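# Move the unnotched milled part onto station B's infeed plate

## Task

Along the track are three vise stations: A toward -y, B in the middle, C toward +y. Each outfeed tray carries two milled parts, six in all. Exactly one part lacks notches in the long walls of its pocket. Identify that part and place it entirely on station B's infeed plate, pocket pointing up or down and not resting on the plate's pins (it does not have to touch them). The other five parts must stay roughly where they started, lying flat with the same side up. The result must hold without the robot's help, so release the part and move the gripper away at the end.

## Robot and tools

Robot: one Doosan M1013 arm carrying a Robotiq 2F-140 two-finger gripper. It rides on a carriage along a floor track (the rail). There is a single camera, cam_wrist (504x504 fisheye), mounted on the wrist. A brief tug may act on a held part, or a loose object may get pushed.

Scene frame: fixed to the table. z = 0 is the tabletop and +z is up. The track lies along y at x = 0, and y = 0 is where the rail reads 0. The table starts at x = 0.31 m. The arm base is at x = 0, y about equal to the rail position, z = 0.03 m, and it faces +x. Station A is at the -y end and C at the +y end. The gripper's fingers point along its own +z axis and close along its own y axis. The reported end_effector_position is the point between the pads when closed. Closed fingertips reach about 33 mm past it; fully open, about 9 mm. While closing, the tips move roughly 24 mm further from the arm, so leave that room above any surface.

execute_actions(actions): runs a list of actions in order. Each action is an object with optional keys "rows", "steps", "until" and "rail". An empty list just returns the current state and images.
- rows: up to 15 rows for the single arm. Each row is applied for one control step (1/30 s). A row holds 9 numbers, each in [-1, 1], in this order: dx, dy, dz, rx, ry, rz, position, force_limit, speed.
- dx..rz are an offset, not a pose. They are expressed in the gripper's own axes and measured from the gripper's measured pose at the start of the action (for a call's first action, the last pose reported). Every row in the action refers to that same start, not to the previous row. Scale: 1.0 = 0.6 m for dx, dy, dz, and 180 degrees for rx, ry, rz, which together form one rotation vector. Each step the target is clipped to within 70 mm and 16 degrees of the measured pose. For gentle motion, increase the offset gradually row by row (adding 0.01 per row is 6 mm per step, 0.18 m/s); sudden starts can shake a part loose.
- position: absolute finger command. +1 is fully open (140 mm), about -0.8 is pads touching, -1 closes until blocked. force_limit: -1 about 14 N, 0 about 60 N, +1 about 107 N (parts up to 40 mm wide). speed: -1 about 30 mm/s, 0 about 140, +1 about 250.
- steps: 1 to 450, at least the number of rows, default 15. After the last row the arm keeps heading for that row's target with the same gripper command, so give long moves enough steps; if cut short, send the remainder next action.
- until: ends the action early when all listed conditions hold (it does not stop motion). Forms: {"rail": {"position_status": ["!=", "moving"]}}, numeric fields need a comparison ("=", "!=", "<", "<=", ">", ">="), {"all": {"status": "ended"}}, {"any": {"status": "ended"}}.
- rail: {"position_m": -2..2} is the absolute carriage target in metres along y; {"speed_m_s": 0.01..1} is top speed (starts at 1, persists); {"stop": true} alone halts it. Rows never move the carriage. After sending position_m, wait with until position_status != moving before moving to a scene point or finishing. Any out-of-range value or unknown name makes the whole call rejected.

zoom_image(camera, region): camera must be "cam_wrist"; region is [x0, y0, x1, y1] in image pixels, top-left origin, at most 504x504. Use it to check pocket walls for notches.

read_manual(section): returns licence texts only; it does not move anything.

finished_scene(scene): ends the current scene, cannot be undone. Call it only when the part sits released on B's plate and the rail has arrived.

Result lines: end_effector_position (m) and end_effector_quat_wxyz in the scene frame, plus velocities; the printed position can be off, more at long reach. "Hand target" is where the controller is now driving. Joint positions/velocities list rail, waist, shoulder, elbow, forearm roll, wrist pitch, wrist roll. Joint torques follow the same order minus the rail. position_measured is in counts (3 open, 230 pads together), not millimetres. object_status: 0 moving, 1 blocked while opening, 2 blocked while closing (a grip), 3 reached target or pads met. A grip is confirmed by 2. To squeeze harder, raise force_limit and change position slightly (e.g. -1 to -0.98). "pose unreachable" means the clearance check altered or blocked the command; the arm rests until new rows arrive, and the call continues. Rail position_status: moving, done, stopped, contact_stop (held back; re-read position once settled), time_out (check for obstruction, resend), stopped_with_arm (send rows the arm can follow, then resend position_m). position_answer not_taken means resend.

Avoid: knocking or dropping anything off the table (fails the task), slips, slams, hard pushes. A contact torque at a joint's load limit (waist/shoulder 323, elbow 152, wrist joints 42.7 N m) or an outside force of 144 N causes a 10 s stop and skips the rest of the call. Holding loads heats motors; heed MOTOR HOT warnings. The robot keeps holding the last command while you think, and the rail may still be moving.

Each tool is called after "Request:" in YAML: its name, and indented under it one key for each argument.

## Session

Request:
execute_actions:
  actions: []

Scene clock: 0.00 s.
end_effector_position=(+0.5822, +0.5377, +0.2081) position_measured=3 object_status=3 end_effector_quat_wxyz=(-0.042, +0.827, +0.557, -0.068) end_effector_velocity=(+0.000, +0.000, +0.000) end_effector_angular_velocity=(+0.000, +0.000, +0.000)
Joint positions: [0.46  0.071 0.227 1.808 0.005 1.267 0.454]
Joint velocities: [ 0.  0.  0.  0.  0.  0. -0.]
Joint torques (N m, as the joint torque sensors report them, + toward a larger angle): no reading
Hand target: +0.582, +0.538, +0.208; -0.042, +0.827, +0.557, -0.068
rail: position_m=0.460 position_m_goal=0.460 speed_m_s=1.00 position_status=done position_answer=taken refusals=0

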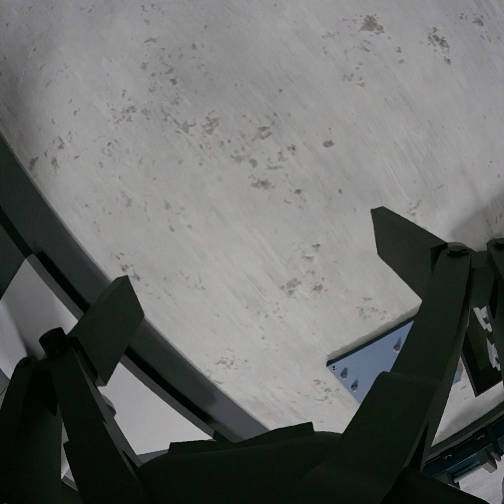

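Request:
execute_actions:
  actions:
    - {"rows":[[0,0,-0.1,0,0,0,1,0,0],[0,0,-0.2,0,0,0,1,0,0],[0,0,-0.25,0,0,0,1,0,0],[-0.418,0.253,-0.33,-0.028,0.046,0.376,1,0,0]],"steps":36}

Request:
zoom_image:
  camera: "cam_wrist"
  region: [100,40,400,300]

Scene clock: 3.87 s.
end_effector_position=(+0.6599, +0.2499, +0.3982) position_measured=3 object_status=3 end_effector_quat_wxyz=(-0.001, +1.000, +0.001, -0.001) end_effector_velocity=(+0.000, -0.001, -0.000) end_effector_angular_velocity=(-0.000, -0.000, -0.001)
Joint positions: [ 0.46  -0.359  0.221  1.451  0.001  1.471  1.21 ]
Joint velocities: [ 0.    -0.001  0.    -0.    -0.     0.     0.   ]
Joint torques (N m, as the joint torque sensors report them, + toward a larger angle): [  7.78 -62.32 -42.24   4.51  -0.08  -0.75]
Hand target: +0.660, +0.250, +0.398; -0.001, +1.000, +0.001, -0.001
Off the commanded pose: 0.001 m, 0 deg.
rail: position_m=0.460 position_m_goal=0.460 speed_m_s=1.00 position_status=done position_answer=taken refusals=0

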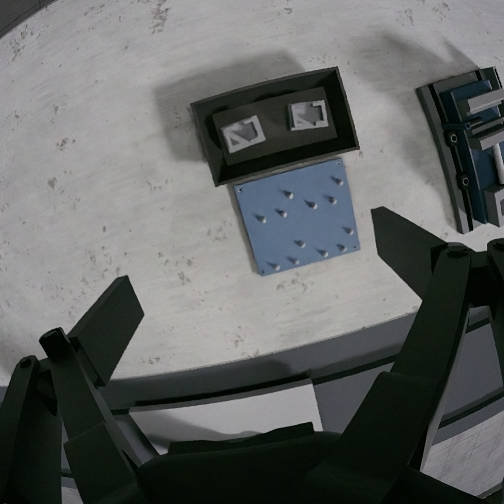

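Region (100, 40, 400, 300) of cam_wrist's 504x504 image, scaled by 1.680, with more detail than that image has; it fills the top 437 rows of this view, and the rest is white.

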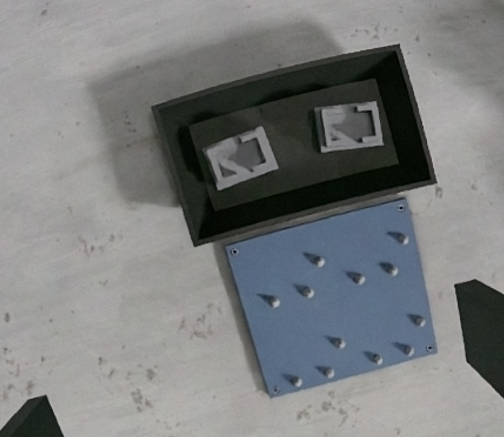

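Request:
zoom_image:
  camera: "cam_wrist"
  region: [210,85,340,165]

Region (210, 85, 340, 165) of cam_wrist's 504x504 image, scaled by 3.877, with more detail than that image has; it fills the top 310 rows of this view, and the rest is white.

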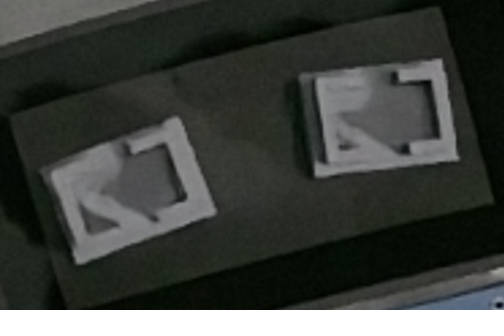

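Request:
execute_actions:
  actions:
    - {"rows":[[0,-0.5,0,0,0,0,1,0,0]],"rail":{"position_m":1.85},"steps":90,"until":{"rail":{"position_status":["!=","moving"]}}}

Scene clock: 7.43 s.
end_effector_position=(+0.6591, +1.9402, +0.3983) position_measured=3 object_status=3 end_effector_quat_wxyz=(-0.001, +1.000, +0.001, -0.001) end_effector_velocity=(+0.000, +0.010, -0.000) end_effector_angular_velocity=(-0.000, +0.000, -0.003)
Joint positions: [1.851 0.082 0.177 1.505 0.001 1.461 1.651]
Joint velocities: [ 0.011 -0.003  0.    -0.    -0.     0.    -0.   ]
Joint torques (N m, as the joint torque sensors report them, + toward a larger angle): [ -7.35 -56.34 -42.92   4.05  -0.06  -0.43]
Hand target: +0.659, +1.939, +0.398; -0.001, +1.000, +0.001, -0.001
Off the commanded pose: 0.000 m, 0 deg.
rail: position_m=1.851 position_m_goal=1.850 speed_m_s=1.00 position_status=done position_answer=taken refusals=0

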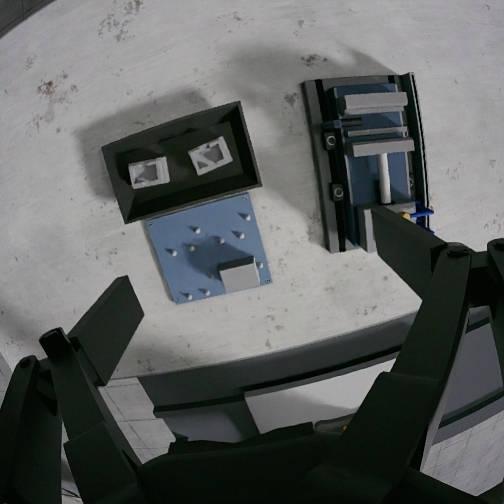

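Request:
zoom_image:
  camera: "cam_wrist"
  region: [115,120,245,200]

Region (115, 120, 245, 200) of cam_wrist's 504x504 image, scaled by 3.877, with more detail than that image has; it fills the top 310 rows of this view, and the rest is white.

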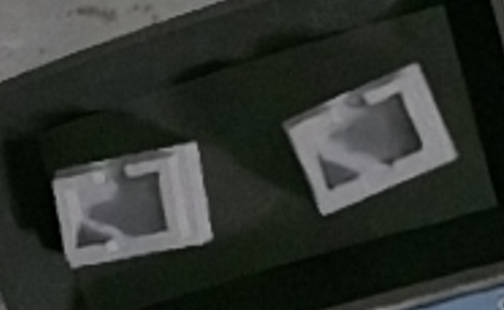

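Request:
execute_actions:
  actions:
    - {"rows":[[0.08,0,0.15,0,0,0,1,0,0]],"rail":{"position_m":-1.68},"steps":200,"until":{"rail":{"position_status":["!=","moving"]}}}
    - {"steps":3}

Request:
zoom_image:
  camera: "cam_wrist"
  region: [120,60,400,260]

Scene clock: 13.73 s.
end_effector_position=(+0.7071, -1.5906, +0.3083) position_measured=3 object_status=3 end_effector_quat_wxyz=(-0.001, +1.000, +0.001, -0.001) end_effector_velocity=(+0.000, +0.003, -0.000) end_effector_angular_velocity=(+0.000, +0.000, -0.000)
Joint positions: [-1.68   0.077  0.279  1.541  0.001  1.323  1.646]
Joint velocities: [ 0.003 -0.     0.    -0.     0.     0.     0.   ]
Joint torques (N m, as the joint torque sensors report them, + toward a larger angle): [  0.55 -64.65 -42.05   4.26   0.3   -1.06]
Hand target: +0.707, -1.590, +0.308; -0.001, +1.000, +0.001, -0.001
Off the commanded pose: 0.000 m, 0 deg.
rail: position_m=-1.680 position_m_goal=-1.680 speed_m_s=1.00 position_status=done position_answer=taken refusals=0

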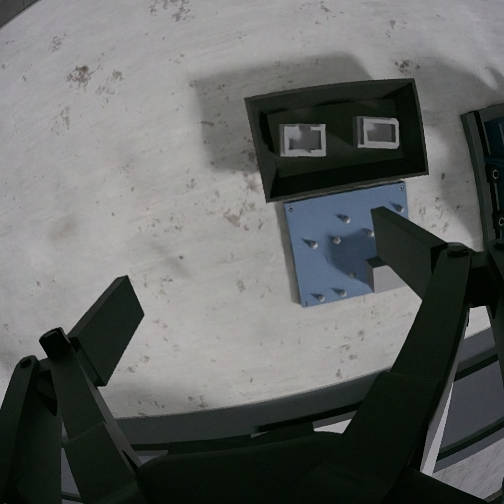

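Region (120, 60, 400, 260) of cam_wrist's 504x504 image, scaled by 1.800, with more detail than that image has; it fills the top 360 rows of this view, and the rest is white.

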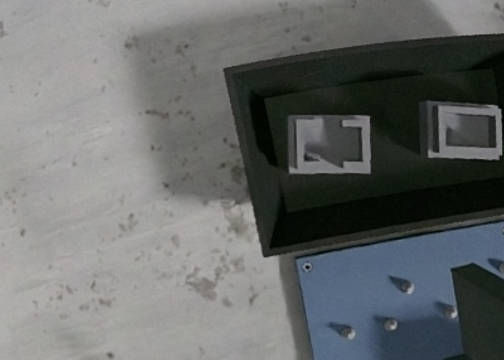

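Request:
execute_actions:
  actions:
    - {"rows":[[0.088,-0.047,0.1,0,0,-0.15,0.2,0,0.5],[0.088,-0.047,0.15,0,0,-0.3,0.2,0,0.5],[0.088,-0.047,0.26,0,0,-0.46,0.2,0,0.5]],"rail":{"position_m":-1.9},"steps":36}

Scene clock: 17.57 s.
end_effector_position=(+0.7598, -1.7821, +0.1524) position_measured=104 object_status=3 end_effector_quat_wxyz=(-0.001, +0.750, +0.662, -0.000) end_effector_velocity=(+0.000, -0.000, -0.000) end_effector_angular_velocity=(+0.000, +0.000, +0.000)
Joint positions: [-1.9    0.109  0.453  1.592  0.001  1.098  0.232]
Joint velocities: [ 0.    -0.     0.001 -0.     0.     0.    -0.001]
Joint torques (N m, as the joint torque sensors report them, + toward a larger angle): [  2.46 -78.49 -37.45   3.81  -0.07  -0.94]
Hand target: +0.760, -1.782, +0.152; -0.001, +0.750, +0.662, -0.000
Off the commanded pose: 0.000 m, 0 deg.
rail: position_m=-1.900 position_m_goal=-1.900 speed_m_s=1.00 position_status=done position_answer=taken refusals=0

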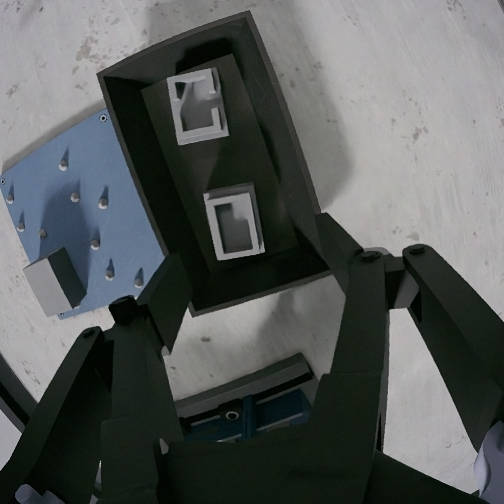

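Request:
execute_actions:
  actions:
    - {"rows":[[0,-0.03,0.06,0,0,0.02,0.1,0,0],[0,-0.03,0.115,0,0,0.02,0.1,0,0]],"steps":13}

Scene clock: 19.00 s.
end_effector_position=(+0.7420, -1.7798, +0.0835) position_measured=117 object_status=0 end_effector_quat_wxyz=(-0.001, +0.770, +0.638, -0.000) end_effector_velocity=(+0.000, -0.000, -0.000) end_effector_angular_velocity=(-0.001, -0.001, +0.000)
Joint positions: [-1.9    0.114  0.485  1.684  0.001  0.974  0.3  ]
Joint velocities: [ 0.     0.     0.    -0.    -0.001 -0.001  0.   ]
Joint torques (N m, as the joint torque sensors report them, + toward a larger angle): [  2.79 -77.5  -35.36   3.13   0.    -0.37]
Hand target: +0.742, -1.780, +0.083; -0.001, +0.770, +0.638, -0.000
Off the commanded pose: 0.000 m, 0 deg.
rail: position_m=-1.900 position_m_goal=-1.900 speed_m_s=1.00 position_status=done position_answer=taken refusals=0

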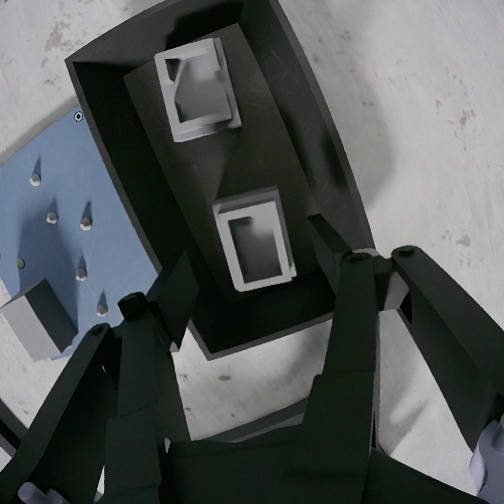

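Request:
execute_actions:
  actions:
    - {"rows":[[-0.006,0.005,0.01,0,0,0,0.05,0,0],[-0.006,0.005,0.03,0,0,0,0.05,0,0],[-0.006,0.005,0.05,0,0,0,0.05,0,0]],"steps":11}
    - {"rows":[[0,0,0,0,0,0,-1,0.6,0]],"steps":13}

Scene clock: 20.97 s.
end_effector_position=(+0.7444, -1.7838, +0.0536) position_measured=172 object_status=0 end_effector_quat_wxyz=(-0.001, +0.770, +0.638, -0.000) end_effector_velocity=(+0.000, -0.000, +0.000) end_effector_angular_velocity=(+0.000, -0.000, -0.000)
Joint positions: [-1.9    0.109  0.516  1.699  0.001  0.928  0.295]
Joint velocities: [ 0. -0. -0.  0. -0.  0. -0.]
Joint torques (N m, as the joint torque sensors report them, + toward a larger angle): [  0.4  -61.01 -21.69   2.86   0.33  -0.66]
Hand target: +0.744, -1.784, +0.054; -0.001, +0.770, +0.638, -0.000
Off the commanded pose: 0.000 m, 0 deg.
rail: position_m=-1.900 position_m_goal=-1.900 speed_m_s=1.00 position_status=done position_answer=taken refusals=0

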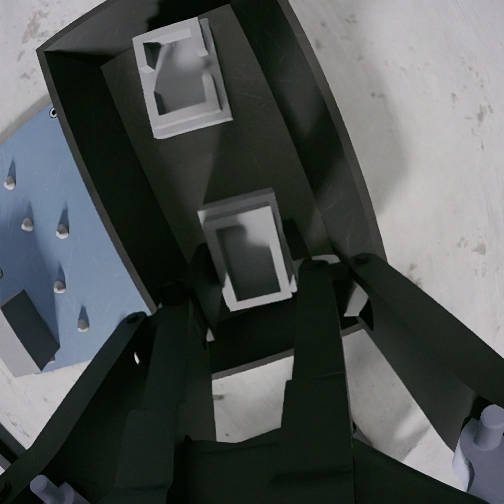

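Request:
execute_actions:
  actions:
    - {"rows":[[0,0,-0.003,0,0,0,-1,0.6,0],[0,0,-0.004,0,0,0,-1,0.6,0],[0,0,-0.004,0,0,0,-1,0.6,0],[0,0,-0.01,0,0,0,-1,0.6,0],[0,0,-0.03,0,0,0,-1,0.6,0],[0,0,-0.06,0,0,0,-1,0.6,0],[0,0,-0.09,0,0,0,-1,0.6,0],[0,0,-0.12,0,0,0,-1,0.6,0],[0,0,-0.16,0,0,0,-1,0.6,0],[0,0,-0.2,0,0,0,-1,0.6,0],[0,0,-0.25,0,0,0,-1,0.6,0],[0,0,-0.3,0,0,0,-1,0.6,0],[0,0,-0.35,0,0,0,-1,0.6,0],[0,0,-0.4,0,0,0,-1,0.6,0]],"steps":20}
    - {"rail":{"position_m":0.039},"rows":[[-0.01,-0.05,0,0,0,-0.01,-1,0.6,0],[-0.02,-0.1,0,0,0,-0.02,-1,0.6,0],[-0.03,-0.15,0,0,0,-0.03,-1,0.6,0],[-0.04,-0.2,0,0,0,-0.04,-1,0.6,0],[-0.05,-0.25,0,0,0,-0.05,-1,0.6,0],[-0.055,-0.292,-0.03,0,0,-0.059,-1,0.6,0]],"steps":120,"until":{"rail":{"position_status":["!=","moving"]}}}
    - {"rows":[[0,0,0.04,0,0,0,-1,0.6,0],[0,0,0.08,0,0,0,-1,0.6,0],[0,0,0.12,0,0,0,-1,0.6,0],[0,0,0.16,0,0,0,-1,0.6,0],[0,0,0.2,0,0,0,-1,0.6,0],[0,0,0.24,0,0,0,-1,0.6,0],[0,0,0.28,0,0,0,-1,0.6,0],[0,0,0.32,0,0,0,-1,0.6,0],[0,0,0.36,0,0,0,-1,0.6,0]],"steps":19}

Scene clock: 30.67 s.
end_effector_position=(+0.5665, +0.1555, +0.0934) position_measured=172 object_status=2 end_effector_quat_wxyz=(+0.001, +0.708, +0.707, +0.002) end_effector_velocity=(+0.001, +0.001, -0.000) end_effector_angular_velocity=(+0.001, -0.004, +0.000)
Joint positions: [0.039 0.142 0.24  2.028 0.001 0.87  0.143]
Joint velocities: [-0.     0.     0.001  0.     0.001 -0.004  0.   ]
Joint torques (N m, as the joint torque sensors report them, + toward a larger angle): [  5.77 -52.82 -33.49   3.86   0.2   -0.42]
Hand target: +0.567, +0.155, +0.093; +0.001, +0.708, +0.707, +0.002
Off the commanded pose: 0.000 m, 0 deg.
rail: position_m=0.039 position_m_goal=0.039 speed_m_s=1.00 position_status=done position_answer=taken refusals=0

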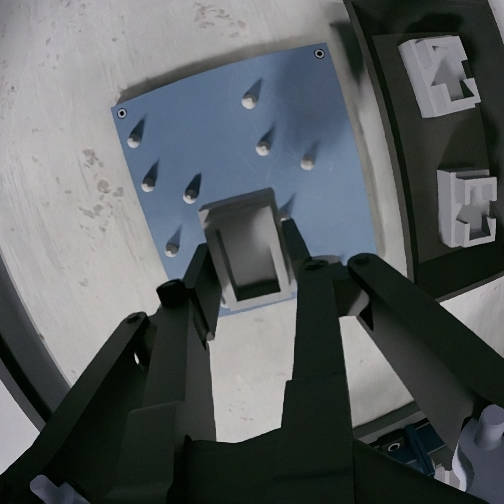

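Request:
execute_actions:
  actions:
    - {"rows":[[-0.02,-0.025,0,0,0,0,-1,0.6,0],[-0.02,-0.025,0.01,0,0,0,-1,0.6,0],[-0.02,-0.025,0.025,0,0,0,-1,0.6,0],[-0.02,-0.025,0.04,0,0,0,-1,0.6,0]],"steps":12}

Scene clock: 34.80 s.
end_effector_position=(+0.5516, +0.1434, +0.0693) position_measured=172 object_status=2 end_effector_quat_wxyz=(+0.001, +0.708, +0.707, +0.002) end_effector_velocity=(+0.000, +0.000, -0.000) end_effector_angular_velocity=(+0.001, -0.001, -0.001)
Joint positions: [0.039 0.125 0.246 2.077 0.001 0.815 0.125]
Joint velocities: [ 0.    -0.     0.     0.     0.001 -0.001 -0.   ]
Joint torques (N m, as the joint torque sensors report them, + toward a larger angle): [  3.7  -53.71 -31.84   3.55   0.28  -0.68]
Hand target: +0.552, +0.143, +0.069; +0.001, +0.708, +0.707, +0.002
Off the commanded pose: 0.000 m, 0 deg.
rail: position_m=0.039 position_m_goal=0.039 speed_m_s=1.00 position_status=done position_answer=taken refusals=0

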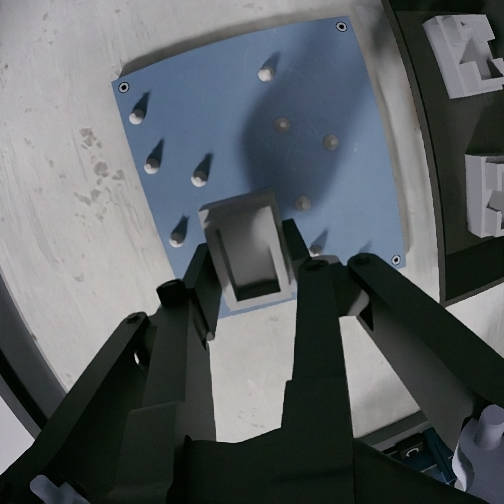

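Request:
execute_actions:
  actions:
    - {"rows":[[0.014,0.008,0,0,0,0,-1,0.6,0]],"steps":6}
    - {"rows":[[0,0,0.006,0,0,0,-1,0.6,0],[0,0,0.012,0,0,0,-1,0.6,0],[0,0,0.017,0,0,0,-1,0.6,0]],"steps":8}

Scene clock: 36.83 s.
end_effector_position=(+0.5564, +0.1518, +0.0592) position_measured=172 object_status=2 end_effector_quat_wxyz=(+0.001, +0.708, +0.707, +0.002) end_effector_velocity=(+0.000, +0.000, -0.000) end_effector_angular_velocity=(+0.000, -0.002, -0.000)
Joint positions: [0.039 0.138 0.267 2.073 0.002 0.798 0.139]
Joint velocities: [ 0.     0.     0.     0.001 -0.    -0.003  0.   ]
Joint torques (N m, as the joint torque sensors report them, + toward a larger angle): [  2.71 -56.07 -29.91   3.25   0.06  -0.64]
Hand target: +0.556, +0.152, +0.059; +0.001, +0.708, +0.707, +0.002
Off the commanded pose: 0.000 m, 0 deg.
rail: position_m=0.039 position_m_goal=0.039 speed_m_s=1.00 position_status=done position_answer=taken refusals=0

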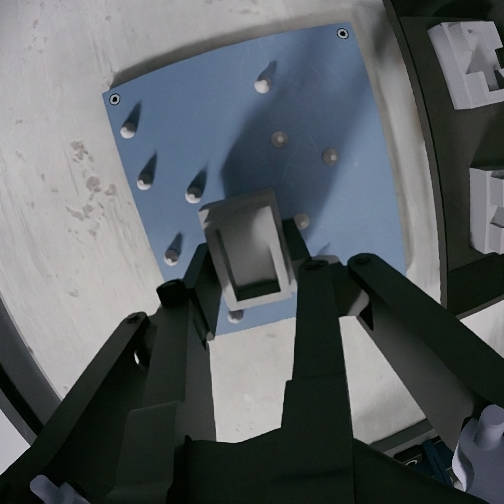

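Request:
execute_actions:
  actions:
    - {"rows":[[0.002,-0.005,0,0,0,0,-1,0.6,0],[0.002,-0.005,0,0,0,0,-1,0.6,0],[0.002,-0.005,0.003,0,0,0,-1,0.6,0],[0.002,-0.005,0.007,0,0,0,-1,0.6,0]],"steps":9}

Scene clock: 38.30 s.
end_effector_position=(+0.5535, +0.1530, +0.0550) position_measured=172 object_status=2 end_effector_quat_wxyz=(+0.001, +0.708, +0.706, +0.002) end_effector_velocity=(+0.000, +0.000, -0.000) end_effector_angular_velocity=(+0.000, -0.001, +0.000)
Joint positions: [0.039 0.141 0.269 2.08  0.002 0.788 0.142]
Joint velocities: [ 0.     0.001  0.     0.    -0.    -0.001  0.   ]
Joint torques (N m, as the joint torque sensors report them, + toward a larger angle): [  3.65 -57.58 -31.08   3.09   0.11  -0.57]
Hand target: +0.553, +0.153, +0.055; +0.001, +0.708, +0.707, +0.002
Off the commanded pose: 0.000 m, 0 deg.
rail: position_m=0.039 position_m_goal=0.039 speed_m_s=1.00 position_status=done position_answer=taken refusals=0

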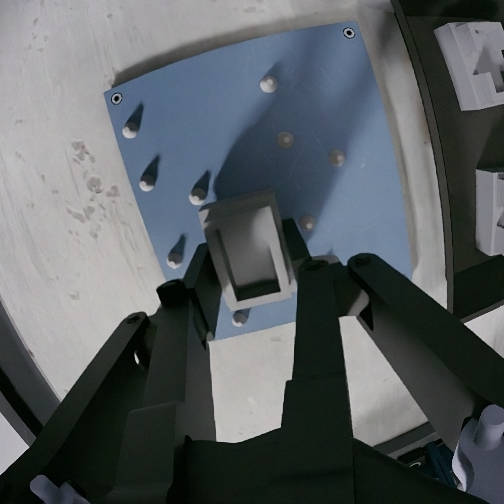

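Request:
execute_actions:
  actions:
    - {"rows":[[0,0,0.002,0,0,0,-1,0.6,0],[0,0,0.004,0,0,0,-1,0.6,0]],"steps":5}
    - {"rows":[[0,0,0,0,0,0,-0.25,0,-0.6]],"steps":7}
    - {"rows":[[0,0,-0.01,0,0,0,-0.25,0,0],[0,0,-0.03,0,0,0,-0.25,0,0],[0,0,-0.06,0,0,0,-0.25,0,0],[0,0,-0.1,0,0,0,-0.25,0,0],[0,0,-0.15,0,0,0,1,0,1],[0,0,-0.2,0,0,0,1,0,1],[0,0,-0.3,0,0,0,1,0,1]],"steps":17}

Request:
zoom_image:
  camera: "cam_wrist"
  region: [150,80,350,280]

Scene clock: 41.03 s.
end_effector_position=(+0.5524, +0.1529, +0.2324) position_measured=6 object_status=0 end_effector_quat_wxyz=(+0.001, +0.708, +0.707, +0.002) end_effector_velocity=(+0.000, -0.001, +0.001) end_effector_angular_velocity=(-0.001, +0.011, -0.002)
Joint positions: [0.039 0.141 0.088 1.917 0.001 1.133 0.142]
Joint velocities: [ 0.    -0.002  0.005 -0.007  0.     0.013 -0.   ]
Joint torques (N m, as the joint torque sensors report them, + toward a larger angle): [  4.44 -41.74 -38.84   3.92  -0.16  -0.58]
Hand target: +0.553, +0.153, +0.233; +0.001, +0.708, +0.707, +0.002
Off the commanded pose: 0.001 m, 0 deg.
rail: position_m=0.039 position_m_goal=0.039 speed_m_s=1.00 position_status=done position_answer=taken refusals=0

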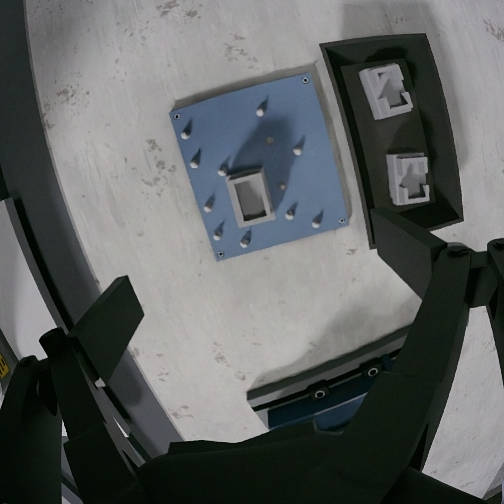

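Region (150, 80, 350, 280) of cam_wrist's 504x504 image, scaled by 2.520, with more detail than that image has.

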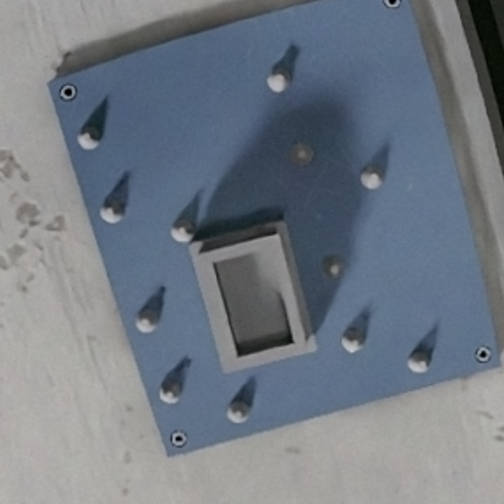

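Request:
finished_scene:
  scene: 2

The scene is finished: the task was done.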